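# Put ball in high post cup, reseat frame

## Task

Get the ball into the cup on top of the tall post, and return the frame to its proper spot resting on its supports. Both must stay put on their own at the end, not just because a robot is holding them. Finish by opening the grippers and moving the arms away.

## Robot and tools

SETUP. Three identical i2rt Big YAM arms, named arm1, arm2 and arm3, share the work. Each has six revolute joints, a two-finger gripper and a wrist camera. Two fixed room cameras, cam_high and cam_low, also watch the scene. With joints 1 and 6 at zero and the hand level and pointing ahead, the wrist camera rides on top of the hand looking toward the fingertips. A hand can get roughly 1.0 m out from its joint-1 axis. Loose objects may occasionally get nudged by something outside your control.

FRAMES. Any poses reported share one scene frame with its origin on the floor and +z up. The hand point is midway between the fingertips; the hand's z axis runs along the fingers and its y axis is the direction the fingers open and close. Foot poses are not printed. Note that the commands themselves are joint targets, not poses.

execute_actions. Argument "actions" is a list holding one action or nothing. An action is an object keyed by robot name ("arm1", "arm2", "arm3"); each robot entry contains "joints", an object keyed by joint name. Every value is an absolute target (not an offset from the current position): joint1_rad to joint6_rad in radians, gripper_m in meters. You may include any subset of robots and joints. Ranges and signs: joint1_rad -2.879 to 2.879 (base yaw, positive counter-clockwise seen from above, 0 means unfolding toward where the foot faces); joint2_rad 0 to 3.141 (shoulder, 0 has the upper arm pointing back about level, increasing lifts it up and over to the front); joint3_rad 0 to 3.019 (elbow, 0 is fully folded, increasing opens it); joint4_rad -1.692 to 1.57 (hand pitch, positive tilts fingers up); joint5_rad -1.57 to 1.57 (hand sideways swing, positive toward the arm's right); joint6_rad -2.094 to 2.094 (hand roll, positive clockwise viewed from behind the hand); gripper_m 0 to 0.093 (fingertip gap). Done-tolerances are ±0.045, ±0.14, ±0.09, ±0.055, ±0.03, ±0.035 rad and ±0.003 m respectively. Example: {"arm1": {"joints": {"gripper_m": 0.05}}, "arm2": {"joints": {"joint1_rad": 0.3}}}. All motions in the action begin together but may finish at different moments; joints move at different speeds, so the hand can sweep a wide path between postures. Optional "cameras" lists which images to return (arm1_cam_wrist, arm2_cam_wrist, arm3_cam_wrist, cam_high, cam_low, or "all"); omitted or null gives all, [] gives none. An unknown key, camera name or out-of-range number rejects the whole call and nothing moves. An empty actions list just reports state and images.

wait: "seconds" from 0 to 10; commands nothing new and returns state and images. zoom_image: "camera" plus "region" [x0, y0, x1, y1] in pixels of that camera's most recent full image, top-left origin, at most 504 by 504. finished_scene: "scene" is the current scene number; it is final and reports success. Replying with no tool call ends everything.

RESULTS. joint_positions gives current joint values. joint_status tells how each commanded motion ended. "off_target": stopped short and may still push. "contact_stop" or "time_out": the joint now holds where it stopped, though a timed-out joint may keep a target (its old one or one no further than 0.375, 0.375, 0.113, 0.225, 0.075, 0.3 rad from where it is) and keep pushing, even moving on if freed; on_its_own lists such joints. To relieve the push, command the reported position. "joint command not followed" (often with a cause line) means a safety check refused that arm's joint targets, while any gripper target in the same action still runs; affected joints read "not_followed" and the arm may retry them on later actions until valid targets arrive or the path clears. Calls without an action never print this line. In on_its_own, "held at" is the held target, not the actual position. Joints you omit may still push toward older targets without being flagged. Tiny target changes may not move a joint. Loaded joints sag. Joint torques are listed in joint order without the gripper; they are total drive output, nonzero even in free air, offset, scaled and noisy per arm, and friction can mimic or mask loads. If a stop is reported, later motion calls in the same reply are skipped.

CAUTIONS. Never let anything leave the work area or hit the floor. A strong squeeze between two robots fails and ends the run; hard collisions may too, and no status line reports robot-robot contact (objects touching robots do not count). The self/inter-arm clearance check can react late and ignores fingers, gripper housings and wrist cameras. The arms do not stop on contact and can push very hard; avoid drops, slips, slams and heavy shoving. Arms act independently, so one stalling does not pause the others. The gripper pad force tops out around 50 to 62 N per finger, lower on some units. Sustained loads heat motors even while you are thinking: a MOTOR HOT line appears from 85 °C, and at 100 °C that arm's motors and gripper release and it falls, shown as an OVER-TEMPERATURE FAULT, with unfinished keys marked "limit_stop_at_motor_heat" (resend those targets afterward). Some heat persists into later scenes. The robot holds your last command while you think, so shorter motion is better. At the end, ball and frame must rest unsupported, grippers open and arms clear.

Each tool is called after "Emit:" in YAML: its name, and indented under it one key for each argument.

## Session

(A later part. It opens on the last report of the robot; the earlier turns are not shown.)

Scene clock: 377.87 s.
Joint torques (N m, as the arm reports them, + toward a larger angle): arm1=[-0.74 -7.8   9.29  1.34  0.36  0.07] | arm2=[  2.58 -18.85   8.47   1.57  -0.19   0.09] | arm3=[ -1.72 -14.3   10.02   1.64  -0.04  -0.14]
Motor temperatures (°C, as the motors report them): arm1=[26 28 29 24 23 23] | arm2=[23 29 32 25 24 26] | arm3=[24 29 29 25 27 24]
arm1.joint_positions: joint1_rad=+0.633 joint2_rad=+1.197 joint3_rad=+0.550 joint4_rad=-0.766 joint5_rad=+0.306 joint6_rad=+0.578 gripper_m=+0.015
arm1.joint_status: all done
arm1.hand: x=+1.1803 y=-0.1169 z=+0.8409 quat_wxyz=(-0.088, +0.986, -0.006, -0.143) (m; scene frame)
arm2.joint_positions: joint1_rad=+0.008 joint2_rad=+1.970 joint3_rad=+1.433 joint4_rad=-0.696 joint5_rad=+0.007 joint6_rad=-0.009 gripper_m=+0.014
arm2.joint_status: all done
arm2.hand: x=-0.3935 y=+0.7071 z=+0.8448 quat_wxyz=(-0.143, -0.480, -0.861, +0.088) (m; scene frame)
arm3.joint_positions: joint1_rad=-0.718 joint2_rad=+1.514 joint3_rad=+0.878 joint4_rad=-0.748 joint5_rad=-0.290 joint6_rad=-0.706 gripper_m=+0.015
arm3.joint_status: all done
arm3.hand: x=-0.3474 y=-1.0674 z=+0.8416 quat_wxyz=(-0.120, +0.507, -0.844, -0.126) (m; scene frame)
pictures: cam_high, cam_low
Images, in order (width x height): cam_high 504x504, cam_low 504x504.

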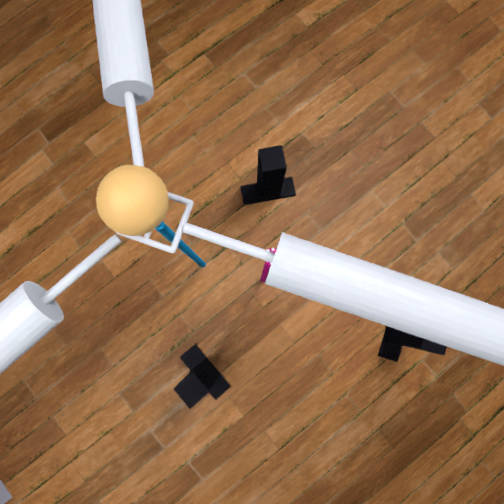

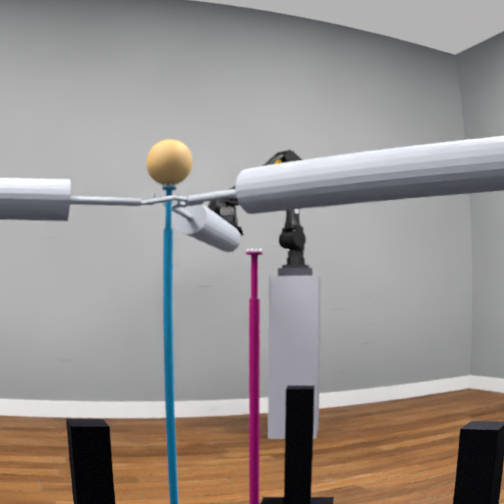

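Emit:
execute_actions:
  actions:
    - {"arm1":{"joints":{"joint2_rad":1.236,"joint3_rad":0.528,"joint4_rad":-0.675}},"arm3":{"joints":{"joint2_rad":1.548,"joint3_rad":0.868,"joint4_rad":-0.67}},"arm2":{"joints":{"joint1_rad":0.01,"joint2_rad":2.0,"joint3_rad":1.41,"joint4_rad":-0.62}}}
  cameras: []

Emit:
execute_actions:
  actions:
    - {"arm1":{"joints":{"joint1_rad":0.45,"joint2_rad":1.22,"joint3_rad":0.51,"joint4_rad":-0.59,"joint5_rad":0.27,"joint6_rad":0.39}},"arm3":{"joints":{"joint1_rad":-0.59,"joint2_rad":1.52,"joint3_rad":0.825,"joint4_rad":-0.6,"joint5_rad":-0.245,"joint6_rad":-0.58}},"arm2":{"joints":{"joint2_rad":1.893,"joint3_rad":1.242,"joint4_rad":-0.555}}}
  cameras: ["cam_low","cam_high"]

Emit:
zoom_image:
  camera: "cam_high"
  region: [70, 140, 250, 300]

Scene clock: 416.43 s.
Joint torques (N m, as the arm reports them, + toward a larger angle): arm1=[-0.04 -7.92  8.73  1.29  0.33  0.07] | arm2=[  1.12 -20.03   8.2    1.53  -0.2    0.1 ] | arm3=[ -1.15 -13.9    9.84   1.76  -0.13  -0.16]
Motor temperatures (°C, as the motors report them): arm1=[26 28 29 24 23 23] | arm2=[23 30 32 25 24 26] | arm3=[24 29 28 25 26 24]
arm1.joint_positions: joint1_rad=+0.634 joint2_rad=+1.246 joint3_rad=+0.524 joint4_rad=-0.695 joint5_rad=+0.306 joint6_rad=+0.579 gripper_m=+0.015
arm1.joint_status: all done
arm1.hand: x=+1.1811 y=-0.1164 z=+0.8217 quat_wxyz=(-0.090, +0.986, -0.006, -0.141) (m; scene frame)
arm2.joint_positions: joint1_rad=+0.007 joint2_rad=+2.009 joint3_rad=+1.412 joint4_rad=-0.636 joint5_rad=+0.007 joint6_rad=-0.009 gripper_m=+0.014
arm2.joint_status: all done
arm2.hand: x=-0.3938 y=+0.7064 z=+0.8176 quat_wxyz=(-0.143, -0.480, -0.861, +0.088) (m; scene frame)
arm3.joint_positions: joint1_rad=-0.720 joint2_rad=+1.546 joint3_rad=+0.857 joint4_rad=-0.692 joint5_rad=-0.288 joint6_rad=-0.706 gripper_m=+0.015
arm3.joint_status: all done
arm3.hand: x=-0.3462 y=-1.0681 z=+0.8241 quat_wxyz=(-0.122, +0.506, -0.845, -0.124) (m; scene frame)
pictures: none
No camera images: the call's "cameras" was empty. Leave "cameras" out to get every camera's image.

Scene clock: 417.37 s.
Joint torques (N m, as the arm reports them, + toward a larger angle): arm1=[-1.58 -8.97  8.6   1.28  0.15 -0.11] | arm2=[  1.27 -19.24   7.78   1.27  -0.02   0.07] | arm3=[ -0.8  -15.63   9.71   1.53  -0.08  -0.08]
Motor temperatures (°C, as the motors report them): arm1=[26 28 29 24 23 23] | arm2=[23 30 32 25 24 26] | arm3=[24 29 28 25 26 24]
arm1.joint_positions: joint1_rad=+0.456 joint2_rad=+1.242 joint3_rad=+0.509 joint4_rad=-0.606 joint5_rad=+0.273 joint6_rad=+0.399 gripper_m=+0.015
arm1.joint_status: all done
arm1.hand: x=+1.1536 y=-0.0778 z=+0.8204 quat_wxyz=(-0.084, +0.985, -0.009, -0.153) (m; scene frame)
arm2.joint_positions: joint1_rad=+0.007 joint2_rad=+1.930 joint3_rad=+1.243 joint4_rad=-0.564 joint5_rad=+0.003 joint6_rad=-0.006 gripper_m=+0.014
arm2.joint_status: all done
arm2.hand: x=-0.4194 y=+0.7500 z=+0.8047 quat_wxyz=(-0.136, -0.482, -0.862, +0.082) (m; scene frame)
arm3.joint_positions: joint1_rad=-0.585 joint2_rad=+1.546 joint3_rad=+0.813 joint4_rad=-0.616 joint5_rad=-0.246 joint6_rad=-0.575 gripper_m=+0.015
arm3.joint_status: all done
arm3.hand: x=-0.3743 y=-1.0265 z=+0.8109 quat_wxyz=(-0.119, +0.508, -0.845, -0.117) (m; scene frame)
pictures: cam_high, cam_low
Images, in order (width x height): cam_high 504x504, cam_low 504x504.

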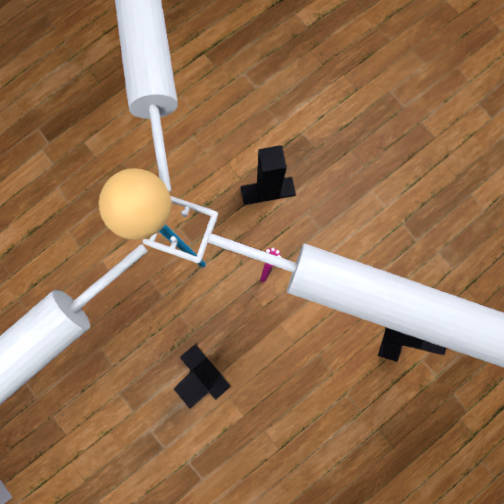

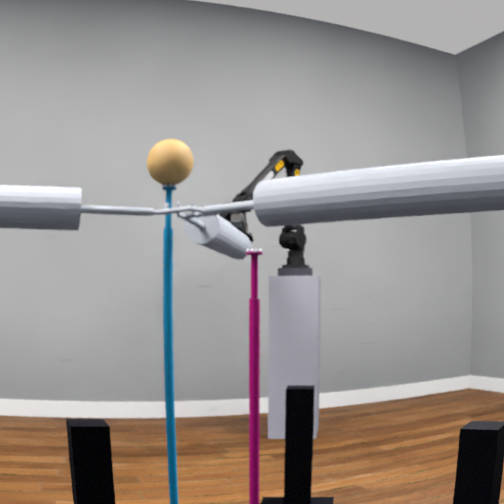

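Region (70, 140, 250, 300) of cam_high's 504x504 image, scaled by 2.800, with more detail than that image has.

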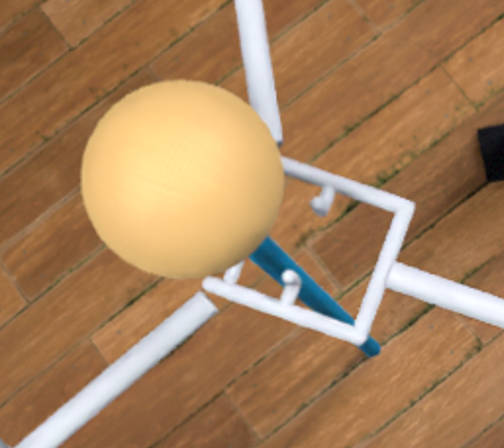

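The fork is clearing the post. Continuing back along the path.

Emit:
execute_actions:
  actions:
    - {"arm1":{"joints":{"joint1_rad":0.28,"joint2_rad":1.23,"joint3_rad":0.51,"joint4_rad":-0.53,"joint5_rad":0.235,"joint6_rad":0.225}},"arm3":{"joints":{"joint1_rad":-0.47,"joint2_rad":1.495,"joint3_rad":0.816,"joint4_rad":-0.56,"joint5_rad":-0.21,"joint6_rad":-0.46}},"arm2":{"joints":{"joint2_rad":1.785,"joint3_rad":1.098,"joint4_rad":-0.525}}}
  cameras: []

Emit:
execute_actions:
  actions:
    - {"arm1":{"joints":{"joint1_rad":-0.015,"joint2_rad":1.335,"joint3_rad":0.595,"joint4_rad":-0.465,"joint5_rad":0.127,"joint6_rad":-0.07}},"arm3":{"joints":{"joint1_rad":-0.235,"joint2_rad":1.54,"joint3_rad":0.85,"joint4_rad":-0.51,"joint5_rad":-0.127,"joint6_rad":-0.225}},"arm2":{"joints":{"joint2_rad":1.605,"joint3_rad":0.846,"joint4_rad":-0.51}}}
  cameras: []

Emit:
execute_actions:
  actions:
    - {"arm1":{"joints":{"joint1_rad":-0.23,"joint2_rad":1.49,"joint3_rad":0.755,"joint4_rad":-0.46,"joint5_rad":0.052,"joint6_rad":-0.285}},"arm3":{"joints":{"joint1_rad":-0.03,"joint2_rad":1.62,"joint3_rad":0.945,"joint4_rad":-0.51,"joint5_rad":-0.055,"joint6_rad":-0.02}},"arm2":{"joints":{"joint2_rad":1.41,"joint3_rad":0.618,"joint4_rad":-0.54}}}
  cameras: []

Emit:
execute_actions:
  actions:
    - {"arm1":{"joints":{"joint1_rad":-0.385,"joint2_rad":1.655,"joint3_rad":0.96,"joint4_rad":-0.5,"joint5_rad":0.0,"joint6_rad":-0.44}},"arm3":{"joints":{"joint1_rad":0.135,"joint2_rad":1.735,"joint3_rad":1.1,"joint4_rad":-0.55,"joint5_rad":0.0,"joint6_rad":0.145}},"arm2":{"joints":{"joint2_rad":1.17,"joint3_rad":0.408,"joint4_rad":-0.62}}}
  cameras: ["cam_low","cam_high"]

Scene clock: 432.57 s.
Joint torques (N m, as the arm reports them, + toward a larger angle): arm1=[-1.92 -8.26  9.21  0.84  0.1  -0.08] | arm2=[  1.23 -17.25   7.5    1.26   0.03   0.08] | arm3=[ -0.33 -16.24   9.97   1.41   0.09  -0.1 ]
Motor temperatures (°C, as the motors report them): arm1=[26 28 28 24 23 23] | arm2=[23 31 31 25 24 26] | arm3=[24 30 28 25 26 24]
arm1.joint_positions: joint1_rad=+0.290 joint2_rad=+1.242 joint3_rad=+0.503 joint4_rad=-0.532 joint5_rad=+0.239 joint6_rad=+0.229 gripper_m=+0.015
arm1.joint_status: all done
arm1.hand: x=+1.1320 y=-0.0370 z=+0.8217 quat_wxyz=(-0.084, +0.982, -0.009, -0.166) (m; scene frame)
arm2.joint_positions: joint1_rad=+0.008 joint2_rad=+1.813 joint3_rad=+1.100 joint4_rad=-0.531 joint5_rad=+0.002 joint6_rad=-0.006 gripper_m=+0.014
arm2.joint_status: all done
arm2.hand: x=-0.4420 y=+0.7884 z=+0.8187 quat_wxyz=(-0.140, -0.481, -0.861, +0.083) (m; scene frame)
arm3.joint_positions: joint1_rad=-0.469 joint2_rad=+1.526 joint3_rad=+0.803 joint4_rad=-0.570 joint5_rad=-0.214 joint6_rad=-0.453 gripper_m=+0.015
arm3.joint_status: all done
arm3.hand: x=-0.3933 y=-0.9872 z=+0.8173 quat_wxyz=(-0.134, +0.506, -0.844, -0.116) (m; scene frame)
pictures: none
No camera images: the call's "cameras" was empty. Leave "cameras" out to get every camera's image.

Scene clock: 433.63 s.
Joint torques (N m, as the arm reports them, + toward a larger angle): arm1=[ -2.31 -10.26   9.38   0.38   0.02  -0.17] | arm2=[  0.88 -13.12   6.88   0.74   0.06   0.03] | arm3=[ -0.14 -13.69  11.13   1.31   0.2   -0.06]
Motor temperatures (°C, as the motors report them): arm1=[26 28 29 24 23 23] | arm2=[23 31 31 25 24 26] | arm3=[24 30 28 25 26 24]
arm1.joint_positions: joint1_rad=-0.001 joint2_rad=+1.347 joint3_rad=+0.584 joint4_rad=-0.452 joint5_rad=+0.131 joint6_rad=-0.056 gripper_m=+0.015
arm1.joint_status: all done
arm1.hand: x=+1.0860 y=+0.0397 z=+0.8204 quat_wxyz=(-0.078, +0.983, -0.006, -0.168) (m; scene frame)
arm2.joint_positions: joint1_rad=+0.010 joint2_rad=+1.621 joint3_rad=+0.850 joint4_rad=-0.505 joint5_rad=+0.001 joint6_rad=-0.003 gripper_m=+0.014
arm2.joint_status: all done
arm2.hand: x=-0.4892 y=+0.8676 z=+0.8234 quat_wxyz=(-0.126, -0.483, -0.863, +0.075) (m; scene frame)
arm3.joint_positions: joint1_rad=-0.235 joint2_rad=+1.536 joint3_rad=+0.827 joint4_rad=-0.512 joint5_rad=-0.132 joint6_rad=-0.219 gripper_m=+0.015
arm3.joint_status: all done
arm3.hand: x=-0.4380 y=-0.9086 z=+0.8239 quat_wxyz=(-0.150, +0.502, -0.844, -0.115) (m; scene frame)
pictures: none
No camera images: the call's "cameras" was empty. Leave "cameras" out to get every camera's image.

Scene clock: 434.60 s.
Joint torques (N m, as the arm reports them, + toward a larger angle): arm1=[ -2.35 -13.49   9.66   0.34  -0.02  -0.25] | arm2=[ 1.33 -9.82  6.67  0.51  0.04  0.03] | arm3=[ -0.55 -16.38  10.7    1.15   0.31   0.  ]
Motor temperatures (°C, as the motors report them): arm1=[26 28 29 24 23 23] | arm2=[23 31 31 25 24 26] | arm3=[24 30 28 25 26 24]
arm1.joint_positions: joint1_rad=-0.216 joint2_rad=+1.501 joint3_rad=+0.744 joint4_rad=-0.447 joint5_rad=+0.055 joint6_rad=-0.263 gripper_m=+0.015
arm1.joint_status: all done
arm1.hand: x=+1.0381 y=+0.1202 z=+0.8200 quat_wxyz=(-0.078, +0.983, -0.003, -0.164) (m; scene frame)
arm2.joint_positions: joint1_rad=+0.010 joint2_rad=+1.426 joint3_rad=+0.622 joint4_rad=-0.531 joint5_rad=+0.001 joint6_rad=-0.003 gripper_m=+0.014
arm2.joint_status: all done
arm2.hand: x=-0.5397 y=+0.9510 z=+0.8205 quat_wxyz=(-0.101, -0.484, -0.867, +0.061) (m; scene frame)
arm3.joint_positions: joint1_rad=-0.026 joint2_rad=+1.629 joint3_rad=+0.927 joint4_rad=-0.507 joint5_rad=-0.061 joint6_rad=-0.021 gripper_m=+0.015
arm3.joint_status: all done
arm3.hand: x=-0.4854 y=-0.8282 z=+0.8193 quat_wxyz=(-0.146, +0.502, -0.845, -0.114) (m; scene frame)
pictures: none
No camera images: the call's "cameras" was empty. Leave "cameras" out to get every camera's image.

Scene clock: 435.57 s.
Joint torques (N m, as the arm reports them, + toward a larger angle): arm1=[ -2.44 -16.71  10.4   -0.03  -0.01  -0.32] | arm2=[ 1.   -6.09  7.04  0.24  0.06  0.02] | arm3=[ -0.44 -18.45  11.02   0.56   0.28   0.05]
Motor temperatures (°C, as the motors report them): arm1=[26 28 29 24 23 23] | arm2=[23 30 31 25 24 26] | arm3=[24 30 28 25 26 24]
arm1.joint_positions: joint1_rad=-0.370 joint2_rad=+1.667 joint3_rad=+0.943 joint4_rad=-0.477 joint5_rad=+0.002 joint6_rad=-0.412 gripper_m=+0.015
arm1.joint_status: all done
arm1.hand: x=+0.9921 y=+0.2028 z=+0.8175 quat_wxyz=(-0.079, +0.984, -0.001, -0.162) (m; scene frame)
arm2.joint_positions: joint1_rad=+0.010 joint2_rad=+1.183 joint3_rad=+0.410 joint4_rad=-0.607 joint5_rad=+0.001 joint6_rad=-0.003 gripper_m=+0.014
arm2.joint_status: all done
arm2.hand: x=-0.5894 y=+1.0323 z=+0.8182 quat_wxyz=(-0.081, -0.486, -0.869, +0.050) (m; scene frame)
arm3.joint_positions: joint1_rad=+0.137 joint2_rad=+1.742 joint3_rad=+1.082 joint4_rad=-0.534 joint5_rad=-0.004 joint6_rad=+0.136 gripper_m=+0.015
arm3.joint_status: all done
arm3.hand: x=-0.5290 y=-0.7471 z=+0.8201 quat_wxyz=(-0.149, +0.500, -0.845, -0.118) (m; scene frame)
pictures: cam_high, cam_low
Images, in order (width x height): cam_high 504x504, cam_low 504x504.

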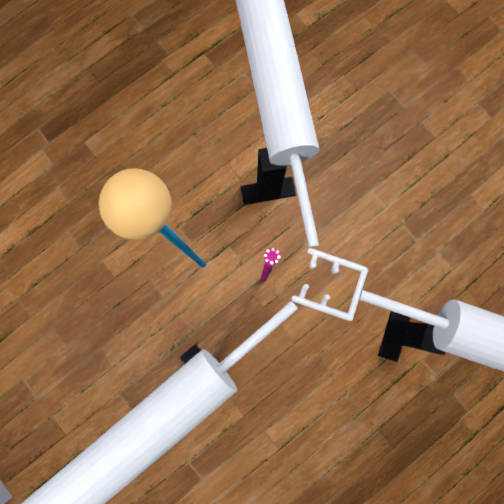

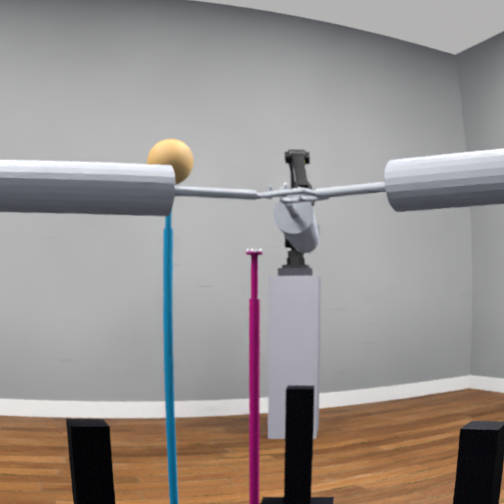

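Emit:
execute_actions:
  actions:
    - {"arm1":{"joints":{"joint1_rad":-0.4,"joint2_rad":1.823,"joint3_rad":0.915,"joint4_rad":-0.285,"joint6_rad":-0.45}},"arm3":{"joints":{"joint2_rad":1.885,"joint3_rad":1.055,"joint4_rad":-0.345}},"arm2":{"joints":{"joint2_rad":1.457,"joint3_rad":0.335,"joint4_rad":-0.27}}}
  cameras: []

Emit:
execute_actions:
  actions:
    - {"arm1":{"joints":{"joint2_rad":2.076,"joint3_rad":0.925,"joint4_rad":-0.03}},"arm3":{"joints":{"joint2_rad":2.11,"joint3_rad":1.06,"joint4_rad":-0.115}},"arm2":{"joints":{"joint2_rad":1.979,"joint3_rad":0.35,"joint4_rad":0.23}}}
  cameras: []

Emit:
execute_actions:
  actions:
    - {"arm1":{"joints":{"joint2_rad":2.352,"joint3_rad":1.01,"joint4_rad":0.16}},"arm3":{"joints":{"joint2_rad":2.375,"joint3_rad":1.14,"joint4_rad":0.06}},"arm2":{"joints":{"joint2_rad":2.436,"joint3_rad":0.49,"joint4_rad":0.545}}}
  cameras: []

Emit:
execute_actions:
  actions:
    - {"arm1":{"joints":{"joint2_rad":2.62,"joint3_rad":1.165,"joint4_rad":0.28}},"arm3":{"joints":{"joint1_rad":0.15,"joint2_rad":2.635,"joint3_rad":1.285,"joint4_rad":0.18}},"arm2":{"joints":{"joint2_rad":2.79,"joint3_rad":0.69,"joint4_rad":0.70}}}
  cameras: ["cam_low","cam_high"]

Scene clock: 450.30 s.
Joint torques (N m, as the arm reports them, + toward a larger angle): arm1=[ -2.11 -19.14   6.57   1.24   0.05  -0.23] | arm2=[ 0.94 -6.72  4.22  1.31 -0.03  0.05] | arm3=[ -0.09 -20.99   8.06   1.79   0.27   0.04]
Motor temperatures (°C, as the motors report them): arm1=[26 29 29 24 23 23] | arm2=[23 29 31 25 24 26] | arm3=[24 30 29 25 26 24]
arm1.joint_positions: joint1_rad=-0.389 joint2_rad=+1.848 joint3_rad=+0.923 joint4_rad=-0.295 joint5_rad=-0.001 joint6_rad=-0.431 gripper_m=+0.015
arm1.joint_status: all done
arm1.hand: x=+0.9927 y=+0.2139 z=+0.7393 quat_wxyz=(-0.077, +0.985, -0.001, -0.153) (m; scene frame)
arm2.joint_positions: joint1_rad=+0.010 joint2_rad=+1.459 joint3_rad=+0.339 joint4_rad=-0.285 joint5_rad=+0.003 joint6_rad=-0.005 gripper_m=+0.014
arm2.joint_status: all done
arm2.hand: x=-0.5937 y=+1.0382 z=+0.7477 quat_wxyz=(-0.070, -0.486, -0.870, +0.044) (m; scene frame)
arm3.joint_positions: joint1_rad=+0.133 joint2_rad=+1.904 joint3_rad=+1.054 joint4_rad=-0.358 joint5_rad=-0.004 joint6_rad=+0.136 gripper_m=+0.015
arm3.joint_status: all done
arm3.hand: x=-0.5250 y=-0.7439 z=+0.7402 quat_wxyz=(-0.144, +0.498, -0.847, -0.114) (m; scene frame)
pictures: none
No camera images: the call's "cameras" was empty. Leave "cameras" out to get every camera's image.

Scene clock: 451.47 s.
Joint torques (N m, as the arm reports them, + toward a larger angle): arm1=[ -2.11 -19.64   5.66   1.01   0.03  -0.21] | arm2=[ 1.33 -8.72  0.11  1.15  0.03  0.04] | arm3=[  0.61 -21.59   7.51   1.7    0.29   0.05]
Motor temperatures (°C, as the motors report them): arm1=[26 29 29 24 23 23] | arm2=[23 29 31 25 24 26] | arm3=[24 30 29 25 26 24]
arm1.joint_positions: joint1_rad=-0.388 joint2_rad=+2.092 joint3_rad=+0.916 joint4_rad=-0.033 joint5_rad=+0.000 joint6_rad=-0.435 gripper_m=+0.015
arm1.joint_status: all done
arm1.hand: x=+0.9952 y=+0.2135 z=+0.6415 quat_wxyz=(-0.080, +0.984, +0.001, -0.158) (m; scene frame)
arm2.joint_positions: joint1_rad=+0.010 joint2_rad=+1.973 joint3_rad=+0.351 joint4_rad=+0.218 joint5_rad=+0.001 joint6_rad=-0.006 gripper_m=+0.014
arm2.joint_status: all done
arm2.hand: x=-0.5940 y=+1.0381 z=+0.6481 quat_wxyz=(-0.071, -0.485, -0.871, +0.044) (m; scene frame)
arm3.joint_positions: joint1_rad=+0.127 joint2_rad=+2.125 joint3_rad=+1.045 joint4_rad=-0.127 joint5_rad=-0.005 joint6_rad=+0.136 gripper_m=+0.015
arm3.joint_status: all done
arm3.hand: x=-0.5223 y=-0.7471 z=+0.6411 quat_wxyz=(-0.145, +0.496, -0.849, -0.114) (m; scene frame)
pictures: none
No camera images: the call's "cameras" was empty. Leave "cameras" out to get every camera's image.

Scene clock: 452.57 s.
Joint torques (N m, as the arm reports them, + toward a larger angle): arm1=[ -2.01 -20.62   4.     1.17  -0.03  -0.18] | arm2=[  1.1  -10.23  -2.56   1.21   0.05   0.06] | arm3=[  0.64 -22.35   6.09   1.87   0.28   0.06]
Motor temperatures (°C, as the motors report them): arm1=[26 29 29 24 23 23] | arm2=[23 28 31 25 24 26] | arm3=[24 30 29 25 26 24]
arm1.joint_positions: joint1_rad=-0.386 joint2_rad=+2.368 joint3_rad=+1.000 joint4_rad=+0.152 joint5_rad=+0.002 joint6_rad=-0.436 gripper_m=+0.015
arm1.joint_status: all done
arm1.hand: x=+0.9970 y=+0.2132 z=+0.5406 quat_wxyz=(-0.079, +0.985, +0.003, -0.154) (m; scene frame)
arm2.joint_positions: joint1_rad=+0.010 joint2_rad=+2.428 joint3_rad=+0.488 joint4_rad=+0.530 joint5_rad=+0.001 joint6_rad=-0.007 gripper_m=+0.014
arm2.joint_status: all done
arm2.hand: x=-0.5943 y=+1.0377 z=+0.5475 quat_wxyz=(-0.068, -0.485, -0.871, +0.042) (m; scene frame)
arm3.joint_positions: joint1_rad=+0.123 joint2_rad=+2.386 joint3_rad=+1.123 joint4_rad=+0.042 joint5_rad=-0.004 joint6_rad=+0.134 gripper_m=+0.015
arm3.joint_status: all done
arm3.hand: x=-0.5210 y=-0.7499 z=+0.5366 quat_wxyz=(-0.140, +0.496, -0.850, -0.109) (m; scene frame)
pictures: none
No camera images: the call's "cameras" was empty. Leave "cameras" out to get every camera's image.

Scene clock: 453.53 s.
Joint torques (N m, as the arm reports them, + toward a larger angle): arm1=[ -2.13 -22.15   2.39   1.37   0.02  -0.2 ] | arm2=[  0.94 -11.42  -3.8    1.3    0.06   0.04] | arm3=[  0.7  -23.43   4.82   2.09   0.17   0.07]
Motor temperatures (°C, as the motors report them): arm1=[26 29 29 24 23 23] | arm2=[23 28 30 25 24 26] | arm3=[24 30 28 25 26 24]
arm1.joint_positions: joint1_rad=-0.389 joint2_rad=+2.638 joint3_rad=+1.160 joint4_rad=+0.268 joint5_rad=+0.001 joint6_rad=-0.436 gripper_m=+0.015
arm1.joint_status: all done
arm1.hand: x=+0.9932 y=+0.2176 z=+0.4423 quat_wxyz=(-0.080, +0.984, +0.002, -0.157) (m; scene frame)
arm2.joint_positions: joint1_rad=+0.010 joint2_rad=+2.784 joint3_rad=+0.689 joint4_rad=+0.682 joint5_rad=+0.000 joint6_rad=-0.007 gripper_m=+0.014
arm2.joint_status: all done
arm2.hand: x=-0.5979 y=+1.0429 z=+0.4453 quat_wxyz=(-0.067, -0.485, -0.871, +0.041) (m; scene frame)
arm3.joint_positions: joint1_rad=+0.134 joint2_rad=+2.645 joint3_rad=+1.269 joint4_rad=+0.158 joint5_rad=-0.002 joint6_rad=+0.134 gripper_m=+0.015
arm3.joint_status: all done
arm3.hand: x=-0.5248 y=-0.7454 z=+0.4366 quat_wxyz=(-0.141, +0.500, -0.847, -0.110) (m; scene frame)
pictures: cam_high, cam_low
Images, in order (width x height): cam_high 504x504, cam_low 504x504.

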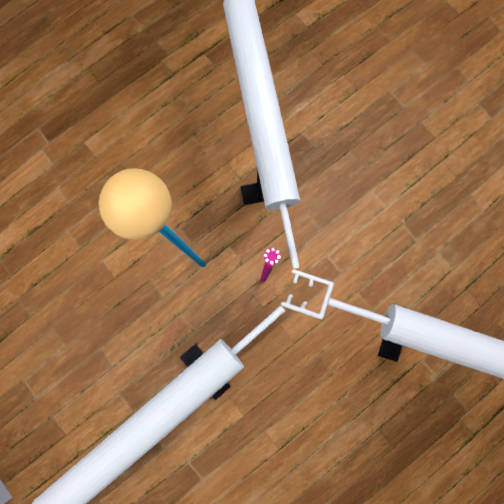

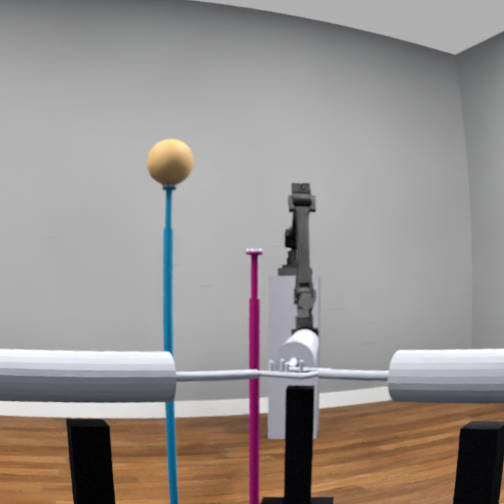

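Emit:
execute_actions:
  actions:
    - {"arm1":{"joints":{"joint1_rad":-0.415,"joint2_rad":2.725,"joint3_rad":1.26,"joint4_rad":0.305}},"arm3":{"joints":{"joint1_rad":0.17,"joint2_rad":2.73,"joint3_rad":1.362,"joint4_rad":0.205}},"arm2":{"joints":{"joint2_rad":2.93,"joint3_rad":0.78,"joint4_rad":0.745}}}
  cameras: ["cam_low","cam_high"]

Scene clock: 458.70 s.
Joint torques (N m, as the arm reports them, + toward a larger angle): arm1=[ -2.84 -22.76   2.78   1.57   0.05  -0.19] | arm2=[  1.14 -11.2   -4.42   1.02   0.07   0.07] | arm3=[  1.11 -23.18   5.11   2.35   0.16   0.  ]
Motor temperatures (°C, as the motors report them): arm1=[26 29 28 24 23 23] | arm2=[23 28 30 25 24 26] | arm3=[24 31 28 25 26 24]
arm1.joint_positions: joint1_rad=-0.393 joint2_rad=+2.739 joint3_rad=+1.251 joint4_rad=+0.288 joint5_rad=-0.001 joint6_rad=-0.436 gripper_m=+0.015
arm1.joint_status: all done
arm1.hand: x=+0.9862 y=+0.2237 z=+0.4054 quat_wxyz=(-0.082, +0.983, +0.000, -0.162) (m; scene frame)
arm2.joint_positions: joint1_rad=+0.010 joint2_rad=+2.928 joint3_rad=+0.781 joint4_rad=+0.737 joint5_rad=+0.000 joint6_rad=-0.007 gripper_m=+0.014
arm2.joint_status: all done
arm2.hand: x=-0.6033 y=+1.0513 z=+0.4009 quat_wxyz=(-0.069, -0.484, -0.871, +0.042) (m; scene frame)
arm3.joint_positions: joint1_rad=+0.152 joint2_rad=+2.733 joint3_rad=+1.342 joint4_rad=+0.178 joint5_rad=-0.001 joint6_rad=+0.141 gripper_m=+0.015
arm3.joint_status: all done
arm3.hand: x=-0.5320 y=-0.7372 z=+0.4037 quat_wxyz=(-0.142, +0.504, -0.844, -0.113) (m; scene frame)
pictures: cam_high, cam_low
Images, in order (width x height): cam_high 504x504, cam_low 504x504.

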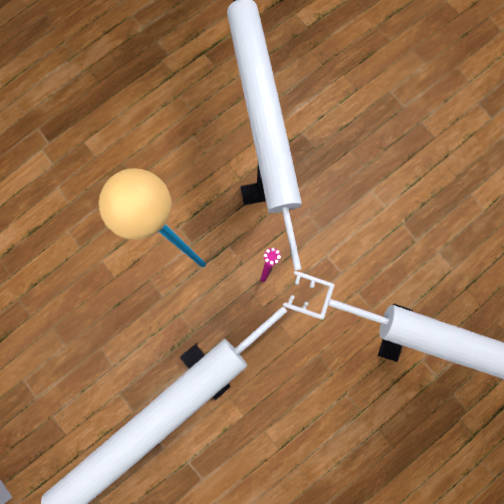

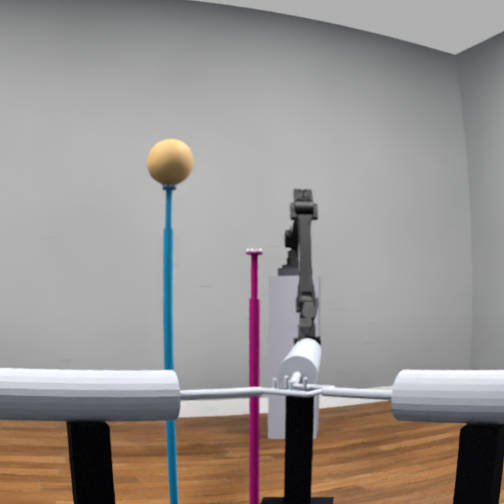

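The frame matches its original position. A final small lowering, then release and retreat.

Emit:
execute_actions:
  actions:
    - {"arm1":{"joints":{"joint1_rad":-0.4,"joint2_rad":2.74}},"arm3":{"joints":{"joint1_rad":0.155,"joint2_rad":2.755}},"arm2":{"joints":{"joint2_rad":2.945,"joint3_rad":0.79}}}
  cameras: []

Emit:
execute_actions:
  actions:
    - {"arm1":{"joints":{"gripper_m":0.09}},"arm3":{"joints":{"gripper_m":0.09}},"arm2":{"joints":{"gripper_m":0.09}}}
  cameras: []

Emit:
execute_actions:
  actions:
    - {"arm1":{"joints":{"joint2_rad":2.35,"joint3_rad":0.95,"joint4_rad":0.05}},"arm3":{"joints":{"joint2_rad":2.36,"joint3_rad":1.07,"joint4_rad":-0.05}},"arm2":{"joints":{"joint2_rad":2.79,"joint3_rad":0.68,"joint4_rad":0.66}}}
  cameras: []

Emit:
execute_actions:
  actions:
    - {"arm1":{"joints":{"joint2_rad":1.9,"joint3_rad":0.9,"joint4_rad":-0.3}},"arm3":{"joints":{"joint2_rad":1.9,"joint3_rad":0.9,"joint4_rad":-0.3}},"arm2":{"joints":{"joint2_rad":2.43,"joint3_rad":0.47,"joint4_rad":0.45}}}
  cameras: ["cam_low","cam_high"]

Scene clock: 468.93 s.
Joint torques (N m, as the arm reports them, + toward a larger angle): arm1=[ -1.84 -20.96   2.76   1.56   0.05  -0.18] | arm2=[  1.17 -10.58  -3.84   1.     0.07   0.08] | arm3=[ -0.17 -21.31   4.77   2.25   0.15   0.  ]
Motor temperatures (°C, as the motors report them): arm1=[26 30 27 24 23 23] | arm2=[23 28 30 25 24 26] | arm3=[24 31 27 25 26 24]
arm1.joint_positions: joint1_rad=-0.393 joint2_rad=+2.739 joint3_rad=+1.251 joint4_rad=+0.288 joint5_rad=-0.001 joint6_rad=-0.436 gripper_m=+0.015
arm1.joint_status: all done
arm1.hand: x=+0.9862 y=+0.2237 z=+0.4054 quat_wxyz=(-0.082, +0.983, +0.000, -0.162) (m; scene frame)
arm2.joint_positions: joint1_rad=+0.010 joint2_rad=+2.931 joint3_rad=+0.785 joint4_rad=+0.737 joint5_rad=+0.000 joint6_rad=-0.007 gripper_m=+0.014
arm2.joint_status: all done
arm2.hand: x=-0.6033 y=+1.0512 z=+0.3996 quat_wxyz=(-0.069, -0.484, -0.871, +0.042) (m; scene frame)
arm3.joint_positions: joint1_rad=+0.152 joint2_rad=+2.737 joint3_rad=+1.344 joint4_rad=+0.180 joint5_rad=-0.001 joint6_rad=+0.141 gripper_m=+0.015
arm3.joint_status: all done
arm3.hand: x=-0.5321 y=-0.7375 z=+0.4019 quat_wxyz=(-0.142, +0.504, -0.844, -0.113) (m; scene frame)
pictures: none
No camera images: the call's "cameras" was empty. Leave "cameras" out to get every camera's image.

Scene clock: 469.63 s.
Joint torques (N m, as the arm reports them, + toward a larger angle): arm1=[ -1.64 -21.1    2.77   1.43   0.06  -0.17] | arm2=[  0.98 -10.46  -3.7    1.01   0.08   0.07] | arm3=[ -0.07 -21.11   4.54   1.98   0.15   0.01]
Motor temperatures (°C, as the motors report them): arm1=[26 30 27 24 23 23] | arm2=[23 28 30 25 24 26] | arm3=[24 31 27 25 26 24]
arm1.joint_positions: joint1_rad=-0.393 joint2_rad=+2.739 joint3_rad=+1.251 joint4_rad=+0.292 joint5_rad=-0.001 joint6_rad=-0.437 gripper_m=+0.090
arm1.joint_status: all done
arm1.hand: x=+0.9853 y=+0.2241 z=+0.4059 quat_wxyz=(-0.083, +0.983, +0.000, -0.163) (m; scene frame)
arm2.joint_positions: joint1_rad=+0.010 joint2_rad=+2.931 joint3_rad=+0.785 joint4_rad=+0.737 joint5_rad=+0.000 joint6_rad=-0.007 gripper_m=+0.090
arm2.joint_status: all done
arm2.hand: x=-0.6032 y=+1.0511 z=+0.3996 quat_wxyz=(-0.069, -0.484, -0.871, +0.042) (m; scene frame)
arm3.joint_positions: joint1_rad=+0.152 joint2_rad=+2.737 joint3_rad=+1.348 joint4_rad=+0.186 joint5_rad=-0.001 joint6_rad=+0.142 gripper_m=+0.090
arm3.joint_status: all done
arm3.hand: x=-0.5308 y=-0.7340 z=+0.4030 quat_wxyz=(-0.146, +0.504, -0.844, -0.116) (m; scene frame)
pictures: none
No camera images: the call's "cameras" was empty. Leave "cameras" out to get every camera's image.

Scene clock: 470.87 s.
Joint torques (N m, as the arm reports them, + toward a larger angle): arm1=[ -1.88 -17.15   2.17   0.33   0.06  -0.18] | arm2=[  0.97 -10.75  -5.06   0.42   0.07   0.08] | arm3=[ -0.16 -18.64   4.1    0.47   0.15  -0.01]
Motor temperatures (°C, as the motors report them): arm1=[26 30 27 24 23 23] | arm2=[23 28 30 25 24 26] | arm3=[24 31 27 25 26 24]
arm1.joint_positions: joint1_rad=-0.393 joint2_rad=+2.331 joint3_rad=+0.958 joint4_rad=+0.059 joint5_rad=-0.001 joint6_rad=-0.437 gripper_m=+0.090
arm1.joint_status: all done
arm1.hand: x=+1.0278 y=+0.2023 z=+0.5451 quat_wxyz=(-0.058, +0.992, +0.000, -0.111) (m; scene frame)
arm2.joint_positions: joint1_rad=+0.010 joint2_rad=+2.784 joint3_rad=+0.695 joint4_rad=+0.668 joint5_rad=+0.000 joint6_rad=-0.007 gripper_m=+0.090
arm2.joint_status: all done
arm2.hand: x=-0.5980 y=+1.0430 z=+0.4441 quat_wxyz=(-0.064, -0.485, -0.872, +0.039) (m; scene frame)
arm3.joint_positions: joint1_rad=+0.152 joint2_rad=+2.336 joint3_rad=+1.071 joint4_rad=-0.036 joint5_rad=-0.001 joint6_rad=+0.142 gripper_m=+0.090
arm3.joint_status: all done
arm3.hand: x=-0.5456 y=-0.7726 z=+0.5464 quat_wxyz=(-0.108, +0.508, -0.850, -0.086) (m; scene frame)
pictures: none
No camera images: the call's "cameras" was empty. Leave "cameras" out to get every camera's image.

Scene clock: 472.23 s.
Joint torques (N m, as the arm reports them, + toward a larger angle): arm1=[ -1.86 -15.52   7.1    0.39   0.06  -0.18] | arm2=[  1.3  -10.02  -3.22   0.2    0.07   0.1 ] | arm3=[  0.07 -14.76   7.29   0.51   0.14   0.  ]
Motor temperatures (°C, as the motors report them): arm1=[26 30 27 24 23 23] | arm2=[23 28 30 25 24 26] | arm3=[24 31 27 25 26 24]
arm1.joint_positions: joint1_rad=-0.393 joint2_rad=+1.887 joint3_rad=+0.893 joint4_rad=-0.291 joint5_rad=-0.001 joint6_rad=-0.437 gripper_m=+0.090
arm1.joint_status: all done
arm1.hand: x=+1.0152 y=+0.2058 z=+0.7125 quat_wxyz=(-0.064, +0.990, +0.000, -0.123) (m; scene frame)
arm2.joint_positions: joint1_rad=+0.010 joint2_rad=+2.424 joint3_rad=+0.475 joint4_rad=+0.458 joint5_rad=+0.000 joint6_rad=-0.007 gripper_m=+0.090
arm2.joint_status: all done
arm2.hand: x=-0.6064 y=+1.0579 z=+0.5478 quat_wxyz=(-0.034, -0.486, -0.873, +0.022) (m; scene frame)
arm3.joint_positions: joint1_rad=+0.152 joint2_rad=+1.874 joint3_rad=+0.895 joint4_rad=-0.285 joint5_rad=-0.001 joint6_rad=+0.142 gripper_m=+0.090
arm3.joint_status: all done
arm3.hand: x=-0.5558 y=-0.7983 z=+0.7112 quat_wxyz=(-0.122, +0.506, -0.848, -0.097) (m; scene frame)
pictures: cam_high, cam_low
Images, in order (width x height): cam_high 504x504, cam_low 504x504.

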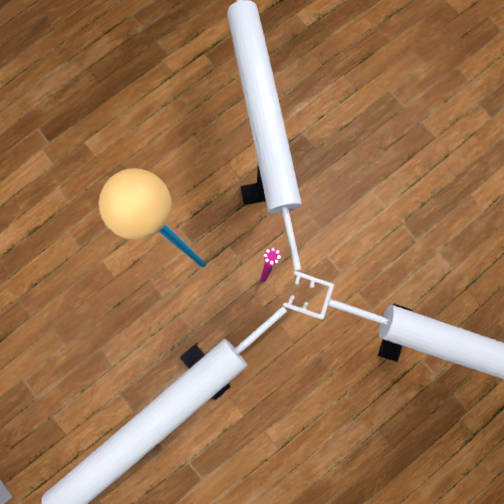

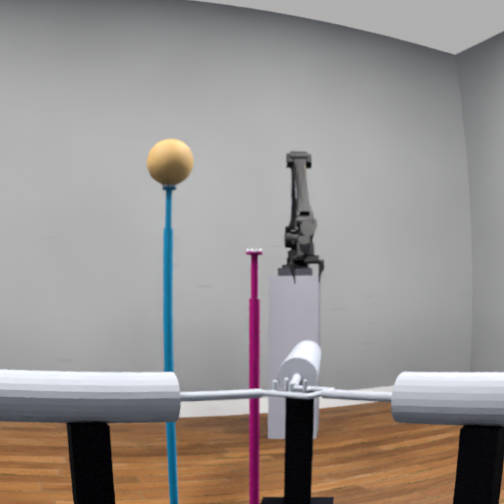

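Emit:
execute_actions:
  actions:
    - {"arm2":{"joints":{"joint2_rad":1.7,"joint3_rad":0.33,"joint4_rad":-0.1}}}
  cameras: []

Emit:
finished_scene:
  scene: 1

Scene clock: 476.93 s.
Joint torques (N m, as the arm reports them, + toward a larger angle): arm1=[ -1.83 -15.51   7.22   0.39   0.06  -0.18] | arm2=[ 1.14 -7.84  2.62  0.22  0.06  0.07] | arm3=[ -0.11 -15.06   7.33   0.51   0.16   0.01]
Motor temperatures (°C, as the motors report them): arm1=[26 30 27 24 23 23] | arm2=[23 28 29 25 24 26] | arm3=[24 31 27 25 26 24]
arm1.joint_positions: joint1_rad=-0.393 joint2_rad=+1.887 joint3_rad=+0.893 joint4_rad=-0.291 joint5_rad=-0.001 joint6_rad=-0.437 gripper_m=+0.090
arm1.joint_status: not commanded
arm1.hand: x=+1.0152 y=+0.2058 z=+0.7125 quat_wxyz=(-0.064, +0.990, +0.000, -0.123) (m; scene frame)
arm2.joint_positions: joint1_rad=+0.010 joint2_rad=+1.703 joint3_rad=+0.326 joint4_rad=-0.091 joint5_rad=+0.000 joint6_rad=-0.007 gripper_m=+0.090
arm2.joint_status: all done
arm2.hand: x=-0.6019 y=+1.0520 z=+0.6972 quat_wxyz=(-0.044, -0.485, -0.873, +0.028) (m; scene frame)
arm3.joint_positions: joint1_rad=+0.152 joint2_rad=+1.874 joint3_rad=+0.895 joint4_rad=-0.285 joint5_rad=-0.001 joint6_rad=+0.142 gripper_m=+0.090
arm3.joint_status: not commanded
arm3.hand: x=-0.5558 y=-0.7983 z=+0.7112 quat_wxyz=(-0.122, +0.506, -0.848, -0.097) (m; scene frame)
pictures: none
No camera images: the call's "cameras" was empty. Leave "cameras" out to get every camera's image.

The scene is finished: the task was done.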